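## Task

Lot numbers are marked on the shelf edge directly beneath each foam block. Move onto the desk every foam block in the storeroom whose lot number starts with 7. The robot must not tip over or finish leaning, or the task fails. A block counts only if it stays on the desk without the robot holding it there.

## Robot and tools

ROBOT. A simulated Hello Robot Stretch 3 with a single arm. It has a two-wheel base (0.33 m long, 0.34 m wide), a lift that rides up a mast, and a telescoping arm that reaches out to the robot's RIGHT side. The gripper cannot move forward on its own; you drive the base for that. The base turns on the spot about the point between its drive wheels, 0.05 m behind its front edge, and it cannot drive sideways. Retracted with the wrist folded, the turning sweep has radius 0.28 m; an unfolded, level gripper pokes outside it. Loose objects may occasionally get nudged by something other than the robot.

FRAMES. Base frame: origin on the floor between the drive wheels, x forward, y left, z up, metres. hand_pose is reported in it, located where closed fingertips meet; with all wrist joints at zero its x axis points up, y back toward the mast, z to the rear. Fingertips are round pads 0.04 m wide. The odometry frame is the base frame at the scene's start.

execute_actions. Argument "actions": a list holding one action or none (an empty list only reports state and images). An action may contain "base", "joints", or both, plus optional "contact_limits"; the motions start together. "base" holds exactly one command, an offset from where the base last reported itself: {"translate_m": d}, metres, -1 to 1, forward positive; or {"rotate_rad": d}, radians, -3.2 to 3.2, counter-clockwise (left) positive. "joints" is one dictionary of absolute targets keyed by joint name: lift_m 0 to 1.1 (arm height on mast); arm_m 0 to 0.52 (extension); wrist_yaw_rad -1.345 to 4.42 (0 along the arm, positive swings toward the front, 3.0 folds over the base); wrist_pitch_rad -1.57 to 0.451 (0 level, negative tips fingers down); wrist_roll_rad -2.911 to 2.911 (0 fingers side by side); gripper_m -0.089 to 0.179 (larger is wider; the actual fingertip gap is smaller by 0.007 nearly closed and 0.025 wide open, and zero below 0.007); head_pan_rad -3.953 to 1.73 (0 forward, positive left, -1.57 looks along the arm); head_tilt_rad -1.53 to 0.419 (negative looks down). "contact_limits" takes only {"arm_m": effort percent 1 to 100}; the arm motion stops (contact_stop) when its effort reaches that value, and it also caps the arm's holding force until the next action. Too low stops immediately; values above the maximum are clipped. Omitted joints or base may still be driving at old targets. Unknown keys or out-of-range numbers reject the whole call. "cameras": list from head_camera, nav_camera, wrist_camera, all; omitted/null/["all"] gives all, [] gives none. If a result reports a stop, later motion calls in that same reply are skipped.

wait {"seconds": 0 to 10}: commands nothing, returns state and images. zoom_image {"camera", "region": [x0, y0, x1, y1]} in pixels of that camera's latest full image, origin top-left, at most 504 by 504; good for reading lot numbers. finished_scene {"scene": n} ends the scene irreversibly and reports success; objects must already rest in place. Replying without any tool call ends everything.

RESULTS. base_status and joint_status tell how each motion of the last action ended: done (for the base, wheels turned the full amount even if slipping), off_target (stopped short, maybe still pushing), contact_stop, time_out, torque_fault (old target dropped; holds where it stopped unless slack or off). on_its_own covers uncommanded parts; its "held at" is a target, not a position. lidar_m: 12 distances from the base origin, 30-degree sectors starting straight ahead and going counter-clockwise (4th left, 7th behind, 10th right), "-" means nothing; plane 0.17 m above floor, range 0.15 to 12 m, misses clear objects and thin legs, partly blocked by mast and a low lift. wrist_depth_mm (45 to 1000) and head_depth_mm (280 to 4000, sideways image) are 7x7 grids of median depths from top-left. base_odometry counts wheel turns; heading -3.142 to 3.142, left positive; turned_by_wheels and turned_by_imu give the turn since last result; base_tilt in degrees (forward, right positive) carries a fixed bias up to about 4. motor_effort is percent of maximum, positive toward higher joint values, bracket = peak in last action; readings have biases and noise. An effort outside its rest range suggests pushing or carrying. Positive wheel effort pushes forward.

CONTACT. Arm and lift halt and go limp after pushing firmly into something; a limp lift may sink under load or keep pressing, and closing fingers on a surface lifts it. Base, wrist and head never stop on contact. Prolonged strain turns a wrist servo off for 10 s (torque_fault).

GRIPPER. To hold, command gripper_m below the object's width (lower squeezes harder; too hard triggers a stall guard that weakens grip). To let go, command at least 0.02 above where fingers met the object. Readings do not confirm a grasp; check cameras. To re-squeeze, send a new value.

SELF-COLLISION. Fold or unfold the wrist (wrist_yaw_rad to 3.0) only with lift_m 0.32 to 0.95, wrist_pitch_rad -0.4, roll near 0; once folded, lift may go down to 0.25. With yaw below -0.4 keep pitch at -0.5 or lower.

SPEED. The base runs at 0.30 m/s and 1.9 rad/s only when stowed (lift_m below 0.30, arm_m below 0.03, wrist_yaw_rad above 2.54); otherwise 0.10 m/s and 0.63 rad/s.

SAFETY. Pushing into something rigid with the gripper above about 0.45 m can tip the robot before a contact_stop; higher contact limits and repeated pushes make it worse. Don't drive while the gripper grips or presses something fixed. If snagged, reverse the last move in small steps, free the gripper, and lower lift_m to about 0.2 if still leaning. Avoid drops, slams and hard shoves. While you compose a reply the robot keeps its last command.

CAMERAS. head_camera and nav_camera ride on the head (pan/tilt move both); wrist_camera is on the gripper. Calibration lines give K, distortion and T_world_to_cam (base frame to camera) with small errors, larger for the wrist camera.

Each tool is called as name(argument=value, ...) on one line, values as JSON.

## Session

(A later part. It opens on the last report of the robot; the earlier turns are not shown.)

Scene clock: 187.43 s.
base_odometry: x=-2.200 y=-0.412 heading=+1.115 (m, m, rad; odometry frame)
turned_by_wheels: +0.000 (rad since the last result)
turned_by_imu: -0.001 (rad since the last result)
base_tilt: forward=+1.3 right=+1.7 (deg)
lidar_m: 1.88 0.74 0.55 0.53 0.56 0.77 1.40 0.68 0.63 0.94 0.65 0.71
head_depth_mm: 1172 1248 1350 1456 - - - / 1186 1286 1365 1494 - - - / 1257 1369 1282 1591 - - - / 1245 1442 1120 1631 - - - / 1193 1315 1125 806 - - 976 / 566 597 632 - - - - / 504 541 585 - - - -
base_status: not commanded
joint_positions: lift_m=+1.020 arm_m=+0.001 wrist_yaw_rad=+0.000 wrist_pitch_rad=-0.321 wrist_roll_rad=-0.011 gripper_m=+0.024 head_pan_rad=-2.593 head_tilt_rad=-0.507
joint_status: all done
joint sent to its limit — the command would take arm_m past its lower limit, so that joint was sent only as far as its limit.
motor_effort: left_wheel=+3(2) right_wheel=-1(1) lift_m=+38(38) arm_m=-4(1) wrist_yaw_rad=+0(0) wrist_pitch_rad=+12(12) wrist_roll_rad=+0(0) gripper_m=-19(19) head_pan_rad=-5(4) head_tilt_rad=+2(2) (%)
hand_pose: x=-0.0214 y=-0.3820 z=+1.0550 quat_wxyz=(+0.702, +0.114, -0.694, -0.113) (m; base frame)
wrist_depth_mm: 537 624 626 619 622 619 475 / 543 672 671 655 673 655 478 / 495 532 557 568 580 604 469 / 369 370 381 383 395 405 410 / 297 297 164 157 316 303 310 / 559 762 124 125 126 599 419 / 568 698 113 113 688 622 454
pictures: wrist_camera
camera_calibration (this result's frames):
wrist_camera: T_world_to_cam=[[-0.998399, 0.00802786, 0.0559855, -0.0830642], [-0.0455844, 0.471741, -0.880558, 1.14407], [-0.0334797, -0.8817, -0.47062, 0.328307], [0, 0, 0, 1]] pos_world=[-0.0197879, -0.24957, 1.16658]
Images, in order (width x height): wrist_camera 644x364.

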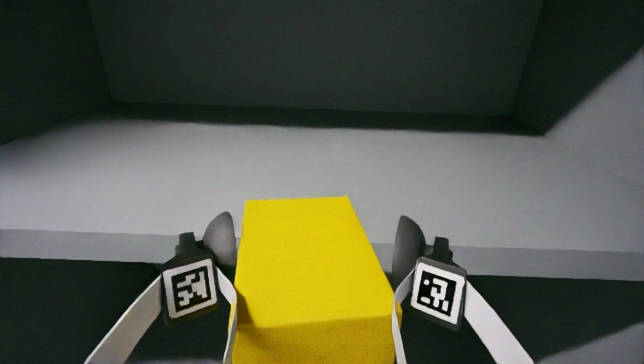

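execute_actions(actions=[{"joints":{"lift_m":0.9,"wrist_pitch_rad":-0.4,"wrist_yaw_rad":1.0},"base":{"translate_m":0.18}}], cameras=[])

execute_actions(actions=[{"joints":{"lift_m":0.29,"wrist_yaw_rad":2.8},"base":{"translate_m":0.8}}], cameras=[])

execute_actions(actions=[{"base":{"translate_m":0.9}}], cameras=[])

execute_actions(actions=[{"base":{"translate_m":0.9}}], cameras=[])

execute_actions(actions=[{"base":{"rotate_rad":-1.6}}], cameras=[])

execute_actions(actions=[{"base":{"translate_m":1}}], cameras=[])

execute_actions(actions=[{"base":{"translate_m":0.97}}], cameras=[])

execute_actions(actions=[{"base":{"rotate_rad":1.58}}], cameras=[])

execute_actions(actions=[{"base":{"translate_m":-0.7}}], cameras=[])

execute_actions(actions=[{"base":{"translate_m":-0.5},"joints":{"lift_m":0.8}}], cameras=[])

execute_actions(actions=[{"joints":{"wrist_yaw_rad":0,"wrist_pitch_rad":-0.3}}], cameras=["wrist_camera"])

Scene clock: 201.83 s.
base_odometry: x=-2.120 y=-0.251 heading=+1.115 (m, m, rad; odometry frame)
turned_by_wheels: +0.000 (rad since the last result)
turned_by_imu: -0.002 (rad since the last result)
base_tilt: forward=+1.3 right=+1.6 (deg)
lidar_m: 1.86 0.73 0.54 0.53 0.55 0.76 1.58 0.77 0.85 0.91 0.56 1.30
head_depth_mm: 1301 1404 1508 1629 1773 1612 1318 / 1327 1450 1537 1651 1818 1626 1335 / 1290 1549 1265 1728 1357 1547 1339 / 987 1514 991 928 1152 1078 1192 / 640 684 746 792 895 963 - / 652 715 788 761 995 979 - / 703 777 862 726 1111 986 -
base_status: done
joint_positions: lift_m=+0.900 arm_m=+0.001 wrist_yaw_rad=+0.998 wrist_pitch_rad=-0.415 wrist_roll_rad=-0.011 gripper_m=+0.024 head_pan_rad=-2.593 head_tilt_rad=-0.507
joint_status: all done
motor_effort: left_wheel=+3(9) right_wheel=-1(3) lift_m=+32(35) arm_m=-4(4) wrist_yaw_rad=+2(2) wrist_pitch_rad=+9(12) wrist_roll_rad=+0(0) gripper_m=-19(19) head_pan_rad=-4(5) head_tilt_rad=+1(2) (%)
hand_pose: x=+0.1675 y=-0.2682 z=+0.9135 quat_wxyz=(+0.680, +0.458, -0.534, +0.206) (m; base frame)
wrist_depth_mm: - - - 586 360 293 348 / - - - - 378 296 238 / - - - - 399 367 493 / - - - 926 430 440 602 / - - 164 157 460 531 648 / - - 124 125 126 630 622 / - - 113 113 511 549 553
pictures: none
No camera images: the call's "cameras" was empty. Leave "cameras" out to get every camera's image.

Scene clock: 210.00 s.
base_odometry: x=-1.768 y=+0.468 heading=+1.115 (m, m, rad; odometry frame)
turned_by_wheels: +0.000 (rad since the last result)
turned_by_imu: -0.003 (rad since the last result)
base_tilt: forward=+1.3 right=+1.6 (deg)
lidar_m: 1.80 0.70 0.52 0.51 0.53 0.74 2.18 0.72 0.68 0.97 0.65 1.40
head_depth_mm: 1378 2053 2219 2343 2057 1609 1324 / 1226 1321 1419 1553 1736 1618 1330 / 1278 1400 1296 1617 1410 1541 1337 / 1247 1478 1181 1661 1248 1495 1294 / 1200 1354 1196 864 1157 945 1013 / 592 624 659 699 769 853 954 / 540 579 642 683 830 925 801
base_status: done
joint_positions: lift_m=+0.290 arm_m=+0.001 wrist_yaw_rad=+2.799 wrist_pitch_rad=-0.415 wrist_roll_rad=-0.011 gripper_m=+0.024 head_pan_rad=-2.593 head_tilt_rad=-0.506
joint_status: all done
motor_effort: left_wheel=+3(11) right_wheel=-1(4) lift_m=+32(32) arm_m=-3(3) wrist_yaw_rad=+2(5) wrist_pitch_rad=+9(9) wrist_roll_rad=+0(0) gripper_m=-20(20) head_pan_rad=-4(5) head_tilt_rad=+2(3) (%)
hand_pose: x=+0.0542 y=+0.0653 z=+0.3034 quat_wxyz=(+0.262, +0.703, +0.027, +0.661) (m; base frame)
wrist_depth_mm: 427 447 495 537 572 628 711 / 460 486 527 566 636 704 798 / - 527 568 630 692 789 898 / - 574 600 664 756 830 843 / - 599 163 157 671 664 686 / 502 - 124 125 126 544 551 / 444 - 110 114 440 459 473
pictures: none
No camera images: the call's "cameras" was empty. Leave "cameras" out to get every camera's image.

Scene clock: 214.83 s.
base_odometry: x=-1.372 y=+1.276 heading=+1.115 (m, m, rad; odometry frame)
turned_by_wheels: +0.000 (rad since the last result)
turned_by_imu: -0.002 (rad since the last result)
base_tilt: forward=+1.3 right=+1.6 (deg)
lidar_m: 1.50 0.67 0.50 0.48 0.51 0.70 2.09 1.37 0.67 0.99 0.69 1.56
head_depth_mm: 1893 2042 2193 2346 2058 1632 1330 / 1190 1297 1402 1532 1743 1621 1328 / 1252 1362 1408 1562 1703 1588 1327 / 1242 1448 1171 1638 1247 1488 1296 / 1194 1381 1100 1504 1262 1043 1208 / 1122 1226 1012 737 779 839 930 / 559 587 618 655 747 879 821
base_status: done
joint_positions: lift_m=+0.290 arm_m=+0.001 wrist_yaw_rad=+2.799 wrist_pitch_rad=-0.415 wrist_roll_rad=-0.011 gripper_m=+0.024 head_pan_rad=-2.593 head_tilt_rad=-0.506
joint_status: not commanded
motor_effort: left_wheel=+3(11) right_wheel=-1(3) lift_m=+33(32) arm_m=-3(4) wrist_yaw_rad=+1(1) wrist_pitch_rad=+9(10) wrist_roll_rad=+0(0) gripper_m=-19(20) head_pan_rad=-4(4) head_tilt_rad=+2(2) (%)
hand_pose: x=+0.0542 y=+0.0653 z=+0.3034 quat_wxyz=(+0.262, +0.703, +0.027, +0.661) (m; base frame)
wrist_depth_mm: 411 431 471 511 555 612 694 / 441 456 502 550 607 678 762 / - 496 553 609 684 769 874 / - 534 585 637 741 801 868 / - 590 164 157 671 661 672 / 496 - 124 124 126 552 557 / 437 - 110 114 437 466 474
pictures: none
No camera images: the call's "cameras" was empty. Leave "cameras" out to get every camera's image.

Scene clock: 219.67 s.
base_odometry: x=-0.976 y=+2.084 heading=+1.115 (m, m, rad; odometry frame)
turned_by_wheels: +0.000 (rad since the last result)
turned_by_imu: -0.002 (rad since the last result)
base_tilt: forward=+1.3 right=+1.6 (deg)
lidar_m: 0.60 0.63 0.48 0.46 0.49 0.67 1.99 1.40 0.70 2.19 0.84 0.63
head_depth_mm: 1886 2002 2180 2342 2070 1617 1328 / 1189 1288 1415 1554 1847 1632 1331 / 1205 1314 1385 1535 1679 1578 1339 / 1238 1407 1182 1636 1255 1533 1305 / 1197 1408 1144 1522 1257 1086 1272 / 1140 1250 1145 817 1215 881 986 / 892 1094 644 696 789 928 1125
base_status: done
joint_positions: lift_m=+0.290 arm_m=+0.001 wrist_yaw_rad=+2.799 wrist_pitch_rad=-0.415 wrist_roll_rad=-0.011 gripper_m=+0.024 head_pan_rad=-2.593 head_tilt_rad=-0.506
joint_status: not commanded
motor_effort: left_wheel=+3(12) right_wheel=-1(3) lift_m=+32(32) arm_m=-3(3) wrist_yaw_rad=+2(1) wrist_pitch_rad=+9(9) wrist_roll_rad=+0(0) gripper_m=-20(19) head_pan_rad=-4(4) head_tilt_rad=+2(2) (%)
hand_pose: x=+0.0542 y=+0.0653 z=+0.3034 quat_wxyz=(+0.262, +0.703, +0.027, +0.661) (m; base frame)
wrist_depth_mm: 398 414 455 493 543 594 527 / 420 451 486 530 587 631 525 / - 485 516 582 647 681 540 / - 531 574 624 705 714 541 / - 566 163 157 679 662 551 / 495 - 124 125 126 551 528 / 441 - 110 113 429 466 467
pictures: none
No camera images: the call's "cameras" was empty. Leave "cameras" out to get every camera's image.

Scene clock: 222.00 s.
base_odometry: x=-0.976 y=+2.084 heading=-0.485 (m, m, rad; odometry frame)
turned_by_wheels: -1.600 (rad since the last result)
turned_by_imu: -1.580 (rad since the last result)
base_tilt: forward=+1.3 right=+1.6 (deg)
lidar_m: 2.28 0.85 0.63 0.60 0.63 0.48 0.46 0.48 0.67 1.87 1.42 0.70
head_depth_mm: 372 399 428 462 502 547 604 / 393 422 454 493 538 593 658 / 415 448 485 528 581 644 724 / 441 477 519 569 630 707 807 / 469 511 560 618 692 784 906 / 502 549 606 674 764 877 1034 / 539 594 660 745 853 998 1206
base_status: done
joint_positions: lift_m=+0.290 arm_m=+0.001 wrist_yaw_rad=+2.799 wrist_pitch_rad=-0.415 wrist_roll_rad=-0.011 gripper_m=+0.024 head_pan_rad=-2.593 head_tilt_rad=-0.506
joint_status: not commanded
motor_effort: left_wheel=+3(12) right_wheel=-1(5) lift_m=+31(32) arm_m=-3(4) wrist_yaw_rad=+1(1) wrist_pitch_rad=+9(9) wrist_roll_rad=+0(0) gripper_m=-19(19) head_pan_rad=-3(4) head_tilt_rad=+2(2) (%)
hand_pose: x=+0.0542 y=+0.0653 z=+0.3034 quat_wxyz=(+0.262, +0.703, +0.027, +0.661) (m; base frame)
wrist_depth_mm: 505 536 575 623 695 774 880 / 539 567 627 687 765 847 963 / - 637 679 763 838 952 - / - 654 728 746 838 840 834 / - 629 163 157 664 654 676 / 498 - 124 125 126 545 551 / 444 - 110 114 436 466 463
pictures: none
No camera images: the call's "cameras" was empty. Leave "cameras" out to get every camera's image.

Scene clock: 227.10 s.
base_odometry: x=-0.091 y=+1.618 heading=-0.485 (m, m, rad; odometry frame)
turned_by_wheels: +0.000 (rad since the last result)
turned_by_imu: -0.003 (rad since the last result)
base_tilt: forward=+1.3 right=+1.6 (deg)
lidar_m: 2.27 0.84 0.62 0.60 0.62 0.85 1.47 0.61 0.44 0.43 2.59 2.04
head_depth_mm: 1230 1310 1412 1526 1645 1614 1328 / 1295 1395 1495 1616 1764 1628 1329 / 1365 1468 1596 1744 1873 1629 1334 / 1449 1570 1705 1873 1987 1635 1346 / 1545 1683 1832 2026 2073 1547 865 / 1614 540 556 590 626 668 715 / 449 471 495 521 549 580 616
base_status: done
joint_positions: lift_m=+0.290 arm_m=+0.001 wrist_yaw_rad=+2.799 wrist_pitch_rad=-0.415 wrist_roll_rad=-0.011 gripper_m=+0.024 head_pan_rad=-2.593 head_tilt_rad=-0.506
joint_status: not commanded
motor_effort: left_wheel=+3(11) right_wheel=-1(5) lift_m=+32(32) arm_m=-4(3) wrist_yaw_rad=+1(1) wrist_pitch_rad=+9(9) wrist_roll_rad=+0(0) gripper_m=-19(20) head_pan_rad=-4(4) head_tilt_rad=+2(2) (%)
hand_pose: x=+0.0542 y=+0.0653 z=+0.3034 quat_wxyz=(+0.262, +0.703, +0.027, +0.661) (m; base frame)
wrist_depth_mm: 495 514 570 617 678 756 861 / 542 558 617 677 725 859 - / - 597 673 731 815 928 - / - 660 730 790 814 826 866 / - 640 164 157 689 654 665 / 503 - 124 125 126 541 547 / 446 - 110 114 444 466 476
pictures: none
No camera images: the call's "cameras" was empty. Leave "cameras" out to get every camera's image.

Scene clock: 232.17 s.
base_odometry: x=+0.767 y=+1.166 heading=-0.485 (m, m, rad; odometry frame)
turned_by_wheels: +0.000 (rad since the last result)
turned_by_imu: -0.003 (rad since the last result)
base_tilt: forward=+1.2 right=+1.6 (deg)
lidar_m: 1.34 0.84 0.61 0.59 0.62 0.84 2.37 1.06 1.37 3.73 1.83 1.22
head_depth_mm: 1170 2120 2322 2508 2060 1612 1325 / 929 1021 1135 1278 1462 1557 1327 / 890 957 1035 1131 1242 1386 1339 / 939 1019 1115 1216 1350 1500 1350 / 1003 1094 1193 1319 1467 1597 1343 / 1068 1173 1294 1435 1627 1657 1350 / 1154 1269 1406 1590 1809 1650 1355
base_status: done
joint_positions: lift_m=+0.290 arm_m=+0.001 wrist_yaw_rad=+2.799 wrist_pitch_rad=-0.415 wrist_roll_rad=-0.011 gripper_m=+0.024 head_pan_rad=-2.593 head_tilt_rad=-0.506
joint_status: not commanded
motor_effort: left_wheel=+3(12) right_wheel=-1(3) lift_m=+32(32) arm_m=-4(4) wrist_yaw_rad=+1(1) wrist_pitch_rad=+9(9) wrist_roll_rad=+0(0) gripper_m=-20(20) head_pan_rad=-5(5) head_tilt_rad=+2(2) (%)
hand_pose: x=+0.0542 y=+0.0653 z=+0.3034 quat_wxyz=(+0.262, +0.703, +0.027, +0.661) (m; base frame)
wrist_depth_mm: 496 519 560 610 670 744 859 / 524 557 597 685 753 833 963 / - 603 656 734 811 915 - / - 654 710 761 800 824 880 / - 622 163 157 666 666 675 / 504 - 124 125 126 545 548 / 439 - 110 114 428 464 479
pictures: none
No camera images: the call's "cameras" was empty. Leave "cameras" out to get every camera's image.

Scene clock: 234.37 s.
base_odometry: x=+0.767 y=+1.166 heading=+1.095 (m, m, rad; odometry frame)
turned_by_wheels: +1.580 (rad since the last result)
turned_by_imu: +1.558 (rad since the last result)
base_tilt: forward=+1.3 right=+1.7 (deg)
lidar_m: 0.59 0.61 0.84 2.32 1.20 1.37 3.75 1.77 1.21 1.34 0.84 0.61
head_depth_mm: 3467 3699 3658 2878 2080 1615 1326 / 2946 3196 2147 2698 2075 1630 1333 / 2434 2617 2184 1578 2069 1633 1333 / 2098 2241 2191 1326 2033 1650 1334 / 1832 1924 1997 1330 1955 1640 1349 / 1620 1713 1770 1351 1428 1543 1349 / 1460 1528 1598 1443 1775 1668 1349
base_status: done
joint_positions: lift_m=+0.290 arm_m=+0.001 wrist_yaw_rad=+2.799 wrist_pitch_rad=-0.415 wrist_roll_rad=-0.011 gripper_m=+0.024 head_pan_rad=-2.593 head_tilt_rad=-0.506
joint_status: not commanded
motor_effort: left_wheel=-1(8) right_wheel=+2(7) lift_m=+32(31) arm_m=-4(4) wrist_yaw_rad=+1(1) wrist_pitch_rad=+9(9) wrist_roll_rad=+0(0) gripper_m=-19(20) head_pan_rad=-4(5) head_tilt_rad=+2(2) (%)
hand_pose: x=+0.0542 y=+0.0653 z=+0.3034 quat_wxyz=(+0.262, +0.703, +0.027, +0.661) (m; base frame)
wrist_depth_mm: - - - - 889 633 496 / - - - - 994 669 500 / - - - - 951 676 523 / - 787 789 780 822 675 523 / - 631 163 156 686 641 532 / 503 - 124 124 126 543 513 / 438 - 110 114 441 462 467
pictures: none
No camera images: the call's "cameras" was empty. Leave "cameras" out to get every camera's image.

Scene clock: 238.40 s.
base_odometry: x=+0.447 y=+0.544 heading=+1.095 (m, m, rad; odometry frame)
turned_by_wheels: +0.000 (rad since the last result)
turned_by_imu: +0.000 (rad since the last result)
base_tilt: forward=+1.3 right=+1.6 (deg)
lidar_m: 1.29 1.34 1.00 0.96 1.00 1.36 3.03 1.16 1.29 0.90 1.39 1.34
head_depth_mm: 2757 2952 3152 2877 2057 1628 1322 / 2951 3164 3460 2711 2088 1619 1332 / 2429 2617 2794 1583 2103 1629 1335 / 2054 2217 2321 1320 1884 1592 1337 / 1826 1931 1987 1337 1080 1639 1346 / 1615 1699 1772 1343 959 1605 1349 / 1456 1523 1591 1356 958 824 1347
base_status: done
joint_positions: lift_m=+0.290 arm_m=+0.001 wrist_yaw_rad=+2.799 wrist_pitch_rad=-0.415 wrist_roll_rad=-0.011 gripper_m=+0.024 head_pan_rad=-2.593 head_tilt_rad=-0.506
joint_status: not commanded
motor_effort: left_wheel=-1(11) right_wheel=+2(4) lift_m=+32(32) arm_m=-3(4) wrist_yaw_rad=+1(1) wrist_pitch_rad=+9(9) wrist_roll_rad=+0(0) gripper_m=-20(20) head_pan_rad=-4(3) head_tilt_rad=+2(2) (%)
hand_pose: x=+0.0542 y=+0.0653 z=+0.3034 quat_wxyz=(+0.262, +0.703, +0.027, +0.661) (m; base frame)
wrist_depth_mm: 785 838 911 - - - - / 830 898 955 - - - - / - 951 990 - - - - / - 775 778 786 826 842 822 / - 640 164 156 661 657 673 / 502 - 124 125 126 546 551 / 443 - 110 114 438 456 479
pictures: none
No camera images: the call's "cameras" was empty. Leave "cameras" out to get every camera's image.

Scene clock: 244.90 s.
base_odometry: x=+0.218 y=+0.099 heading=+1.095 (m, m, rad; odometry frame)
turned_by_wheels: +0.000 (rad since the last result)
turned_by_imu: -0.001 (rad since the last result)
base_tilt: forward=+1.3 right=+1.6 (deg)
lidar_m: 1.79 1.86 1.00 0.96 1.00 1.37 2.52 1.28 0.80 1.35 0.95 1.86
head_depth_mm: 2382 2543 2795 2699 2064 1621 1326 / 2610 2795 3018 2713 2085 1627 1319 / 2457 2645 2873 2865 2088 1636 1335 / 2074 2214 2360 2334 2010 1638 1345 / 1803 1904 2016 1334 1087 1579 1343 / 1603 1688 1784 1349 955 1515 1344 / 1453 1527 1599 1358 956 826 1280
base_status: done
joint_positions: lift_m=+0.800 arm_m=+0.001 wrist_yaw_rad=+2.799 wrist_pitch_rad=-0.415 wrist_roll_rad=-0.011 gripper_m=+0.024 head_pan_rad=-2.593 head_tilt_rad=-0.506
joint_status: all done
motor_effort: left_wheel=-2(10) right_wheel=+2(5) lift_m=+38(39) arm_m=-3(4) wrist_yaw_rad=+1(1) wrist_pitch_rad=+9(9) wrist_roll_rad=+0(0) gripper_m=-19(20) head_pan_rad=-3(4) head_tilt_rad=+2(2) (%)
hand_pose: x=+0.0542 y=+0.0653 z=+0.8132 quat_wxyz=(+0.262, +0.703, +0.027, +0.661) (m; base frame)
wrist_depth_mm: 768 813 890 975 - - - / 818 906 958 - - - - / - 981 - - - - - / - - - - - - - / - - 163 157 - - - / - - 124 124 126 - - / - - 113 114 952 - -
pictures: none
No camera images: the call's "cameras" was empty. Leave "cameras" out to get every camera's image.

Scene clock: 247.30 s.
base_odometry: x=+0.218 y=+0.099 heading=+1.095 (m, m, rad; odometry frame)
turned_by_wheels: +0.000 (rad since the last result)
turned_by_imu: -0.001 (rad since the last result)
base_tilt: forward=+1.3 right=+1.7 (deg)
lidar_m: 1.79 1.86 1.00 0.96 1.00 1.37 2.51 1.28 0.80 1.34 0.95 1.87
head_depth_mm: 2383 2571 2804 2709 2081 1620 1321 / 2621 2805 2983 2748 2083 1624 1336 / 2450 2647 2895 2845 2088 1631 1336 / 2073 2214 2360 2325 2031 1655 1347 / 1801 1906 2020 1327 1083 1575 1348 / 1594 1689 1794 1342 958 1518 1356 / 1458 1524 1606 1357 956 825 1287
base_status: not commanded
joint_positions: lift_m=+0.800 arm_m=+0.001 wrist_yaw_rad=+0.002 wrist_pitch_rad=-0.325 wrist_roll_rad=-0.011 gripper_m=+0.024 head_pan_rad=-2.593 head_tilt_rad=-0.506
joint_status: all done
motor_effort: left_wheel=-2(2) right_wheel=+2(2) lift_m=+38(37) arm_m=-4(4) wrist_yaw_rad=-2(1) wrist_pitch_rad=+15(16) wrist_roll_rad=+0(0) gripper_m=-19(19) head_pan_rad=-4(4) head_tilt_rad=+2(2) (%)
hand_pose: x=-0.0211 y=-0.3815 z=+0.8340 quat_wxyz=(+0.702, +0.116, -0.694, -0.113) (m; base frame)
wrist_depth_mm: 964 992 977 978 992 - 990 / - - - - - - - / - 686 701 709 741 786 798 / 463 477 492 496 512 523 528 / 381 385 164 157 398 396 398 / - - 124 125 126 - 870 / - - 113 113 - - -
pictures: wrist_camera
camera_calibration (this result's frames):
wrist_camera: T_world_to_cam=[[-0.99841, 0.00628743, 0.0560229, -0.0710378], [-0.0463046, 0.475372, -0.878566, 0.948993], [-0.0321556, -0.879763, -0.474324, 0.228574], [0, 0, 0, 1]] pos_world=[-0.0196322, -0.249586, 0.946151]
Images, in order (width x height): wrist_camera 644x364.

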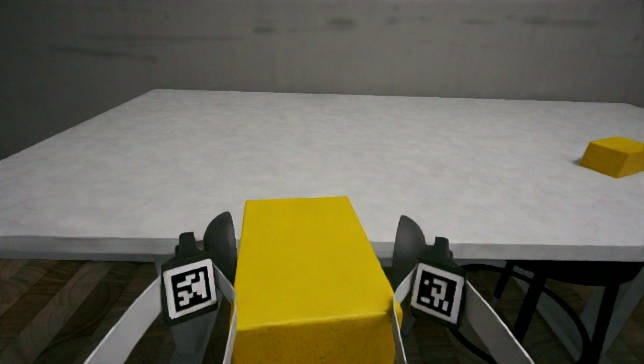

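execute_actions(actions=[{"joints":{"arm_m":0.38,"lift_m":0.75}}], cameras=[])

execute_actions(actions=[{"joints":{"lift_m":0.716}}], cameras=[])

execute_actions(actions=[{"joints":{"gripper_m":0.14}}], cameras=[])

execute_actions(actions=[{"joints":{"arm_m":0.2,"lift_m":0.8}}], cameras=["wrist_camera"])

Scene clock: 255.13 s.
base_odometry: x=+0.218 y=+0.099 heading=+1.095 (m, m, rad; odometry frame)
turned_by_wheels: +0.000 (rad since the last result)
turned_by_imu: -0.002 (rad since the last result)
base_tilt: forward=+1.3 right=+1.6 (deg)
lidar_m: 1.79 1.86 1.00 0.96 1.00 1.37 2.52 1.28 0.80 1.34 0.95 1.86
head_depth_mm: 2379 2569 2770 2710 2064 1619 1324 / 2623 2784 3030 2758 2070 1619 1325 / 2459 2645 2863 2903 2099 1632 1340 / 2064 2206 2360 2328 2030 1631 1336 / 1787 1922 2019 1333 1080 1579 1347 / 1595 1674 1777 1344 959 1512 1347 / 1453 1529 1593 1356 955 824 1286
base_status: not commanded
joint_positions: lift_m=+0.750 arm_m=+0.380 wrist_yaw_rad=+0.000 wrist_pitch_rad=-0.324 wrist_roll_rad=-0.011 gripper_m=+0.024 head_pan_rad=-2.593 head_tilt_rad=-0.506
joint_status: all done
motor_effort: left_wheel=-2(2) right_wheel=+2(2) lift_m=+31(35) arm_m=+4(7) wrist_yaw_rad=+0(2) wrist_pitch_rad=+14(15) wrist_roll_rad=+0(0) gripper_m=-20(20) head_pan_rad=-3(4) head_tilt_rad=+2(2) (%)
hand_pose: x=-0.0214 y=-0.7598 z=+0.7843 quat_wxyz=(+0.702, +0.115, -0.694, -0.114) (m; base frame)
wrist_depth_mm: 640 642 642 632 645 634 633 / 688 682 691 683 682 688 706 / 509 531 539 563 575 587 612 / 361 372 373 385 393 398 410 / 279 281 164 157 313 300 309 / 229 230 124 125 126 244 246 / 193 195 113 113 189 203 204
pictures: none
No camera images: the call's "cameras" was empty. Leave "cameras" out to get every camera's image.

Scene clock: 256.23 s.
base_odometry: x=+0.218 y=+0.099 heading=+1.095 (m, m, rad; odometry frame)
turned_by_wheels: +0.000 (rad since the last result)
turned_by_imu: +0.000 (rad since the last result)
base_tilt: forward=+1.2 right=+1.7 (deg)
lidar_m: 1.80 1.86 1.00 0.96 0.99 1.36 2.52 1.28 0.81 1.34 0.95 1.86
head_depth_mm: 2392 2585 2797 2698 2059 1615 1332 / 2657 2793 3020 2738 2079 1634 1325 / 2417 2633 2894 2890 2094 1632 1325 / 2061 2197 2372 2350 2031 1640 1345 / 1808 1909 2044 1339 1083 1574 1354 / 1590 1685 1786 1346 959 1515 1346 / 1452 1530 1598 1356 956 825 1285
base_status: not commanded
joint_positions: lift_m=+0.716 arm_m=+0.380 wrist_yaw_rad=+0.000 wrist_pitch_rad=-0.324 wrist_roll_rad=-0.011 gripper_m=+0.024 head_pan_rad=-2.593 head_tilt_rad=-0.506
joint_status: all done
motor_effort: left_wheel=-2(1) right_wheel=+2(2) lift_m=+32(32) arm_m=+4(4) wrist_yaw_rad=-1(0) wrist_pitch_rad=+15(15) wrist_roll_rad=+0(0) gripper_m=-20(20) head_pan_rad=-4(4) head_tilt_rad=+2(1) (%)
hand_pose: x=-0.0214 y=-0.7598 z=+0.7503 quat_wxyz=(+0.702, +0.115, -0.694, -0.114) (m; base frame)
wrist_depth_mm: 633 641 642 649 643 648 662 / 681 669 677 672 685 687 698 / 413 423 437 439 456 483 497 / 289 295 300 306 316 320 327 / 225 228 163 157 250 243 247 / 184 185 124 125 125 195 198 / 155 156 113 114 152 162 164
pictures: none
No camera images: the call's "cameras" was empty. Leave "cameras" out to get every camera's image.

Scene clock: 257.90 s.
base_odometry: x=+0.218 y=+0.099 heading=+1.095 (m, m, rad; odometry frame)
turned_by_wheels: +0.000 (rad since the last result)
turned_by_imu: +0.000 (rad since the last result)
base_tilt: forward=+1.3 right=+1.6 (deg)
lidar_m: 1.79 1.86 1.00 0.96 1.00 1.36 2.52 1.28 0.81 1.34 0.95 1.85
head_depth_mm: 2387 2587 2764 2699 2057 1615 1323 / 2650 2820 3040 2748 2084 1623 1335 / 2419 2628 2867 2853 2095 1638 1329 / 2066 2209 2368 2346 2038 1638 1346 / 1803 1922 2032 1328 1086 1585 1348 / 1591 1685 1799 1349 956 1511 1341 / 1451 1523 1604 1358 955 824 1285
base_status: not commanded
joint_positions: lift_m=+0.716 arm_m=+0.380 wrist_yaw_rad=+0.000 wrist_pitch_rad=-0.322 wrist_roll_rad=-0.011 gripper_m=+0.140 head_pan_rad=-2.593 head_tilt_rad=-0.506
joint_status: all done
motor_effort: left_wheel=-1(1) right_wheel=+2(2) lift_m=+32(31) arm_m=+4(4) wrist_yaw_rad=+0(0) wrist_pitch_rad=+14(15) wrist_roll_rad=+0(0) gripper_m=+0(82) head_pan_rad=-4(4) head_tilt_rad=+2(2) (%)
hand_pose: x=-0.0214 y=-0.7600 z=+0.7508 quat_wxyz=(+0.702, +0.114, -0.694, -0.113) (m; base frame)
wrist_depth_mm: 636 639 636 662 646 646 650 / 679 660 680 672 677 691 700 / 417 427 439 447 465 485 491 / 296 297 303 308 315 323 332 / 226 237 213 160 240 253 247 / 191 - 175 130 189 - 198 / - 157 149 114 155 158 166
pictures: none
No camera images: the call's "cameras" was empty. Leave "cameras" out to get every camera's image.

Scene clock: 260.47 s.
base_odometry: x=+0.218 y=+0.099 heading=+1.095 (m, m, rad; odometry frame)
turned_by_wheels: +0.000 (rad since the last result)
turned_by_imu: -0.001 (rad since the last result)
base_tilt: forward=+1.3 right=+1.6 (deg)
lidar_m: 1.79 1.86 1.00 0.96 0.99 1.37 2.52 1.28 0.80 1.34 0.95 1.87
head_depth_mm: 2401 2559 2777 2680 2071 1622 1325 / 2631 2825 3009 2747 2072 1633 1337 / 2442 2655 2876 2837 2093 1628 1339 / 2063 2216 2367 2341 2022 1637 1333 / 1796 1904 2031 1340 1083 1583 1342 / 1593 1691 1774 1346 956 1511 1350 / 1453 1518 1597 1355 952 826 1322
base_status: not commanded
joint_positions: lift_m=+0.800 arm_m=+0.200 wrist_yaw_rad=+0.000 wrist_pitch_rad=-0.321 wrist_roll_rad=-0.011 gripper_m=+0.140 head_pan_rad=-2.593 head_tilt_rad=-0.506
joint_status: all done
motor_effort: left_wheel=-2(1) right_wheel=+2(2) lift_m=+38(40) arm_m=-4(3) wrist_yaw_rad=+0(0) wrist_pitch_rad=+13(13) wrist_roll_rad=+0(0) gripper_m=+0(1) head_pan_rad=-3(5) head_tilt_rad=+2(2) (%)
hand_pose: x=-0.0214 y=-0.5809 z=+0.8349 quat_wxyz=(+0.702, +0.114, -0.694, -0.113) (m; base frame)
wrist_depth_mm: 815 816 792 792 794 831 810 / 867 869 852 868 886 858 859 / 897 703 701 724 741 780 826 / 462 483 491 503 508 516 532 / 366 381 372 334 391 412 403 / 300 - 303 309 307 - 318 / 249 250 254 257 257 255 266
pictures: wrist_camera
camera_calibration (this result's frames):
wrist_camera: T_world_to_cam=[[-0.9984, 0.00790845, 0.0559916, -0.0691977], [-0.0456342, 0.47205, -0.88039, 1.04418], [-0.0333933, -0.881536, -0.470934, 0.0496806], [0, 0, 0, 1]] pos_world=[-0.0197775, -0.448563, 0.946557]
Images, in order (width x height): wrist_camera 644x364.

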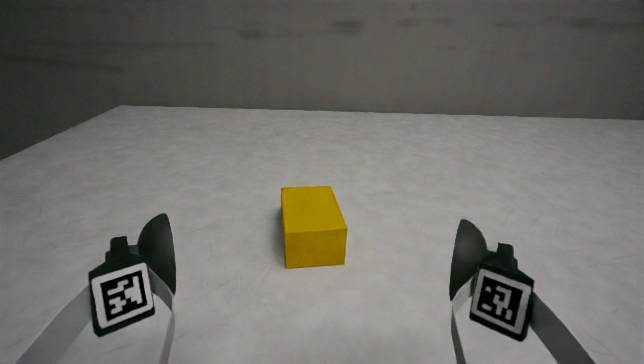

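finished_scene(scene=2)

The scene is finished: the task was done.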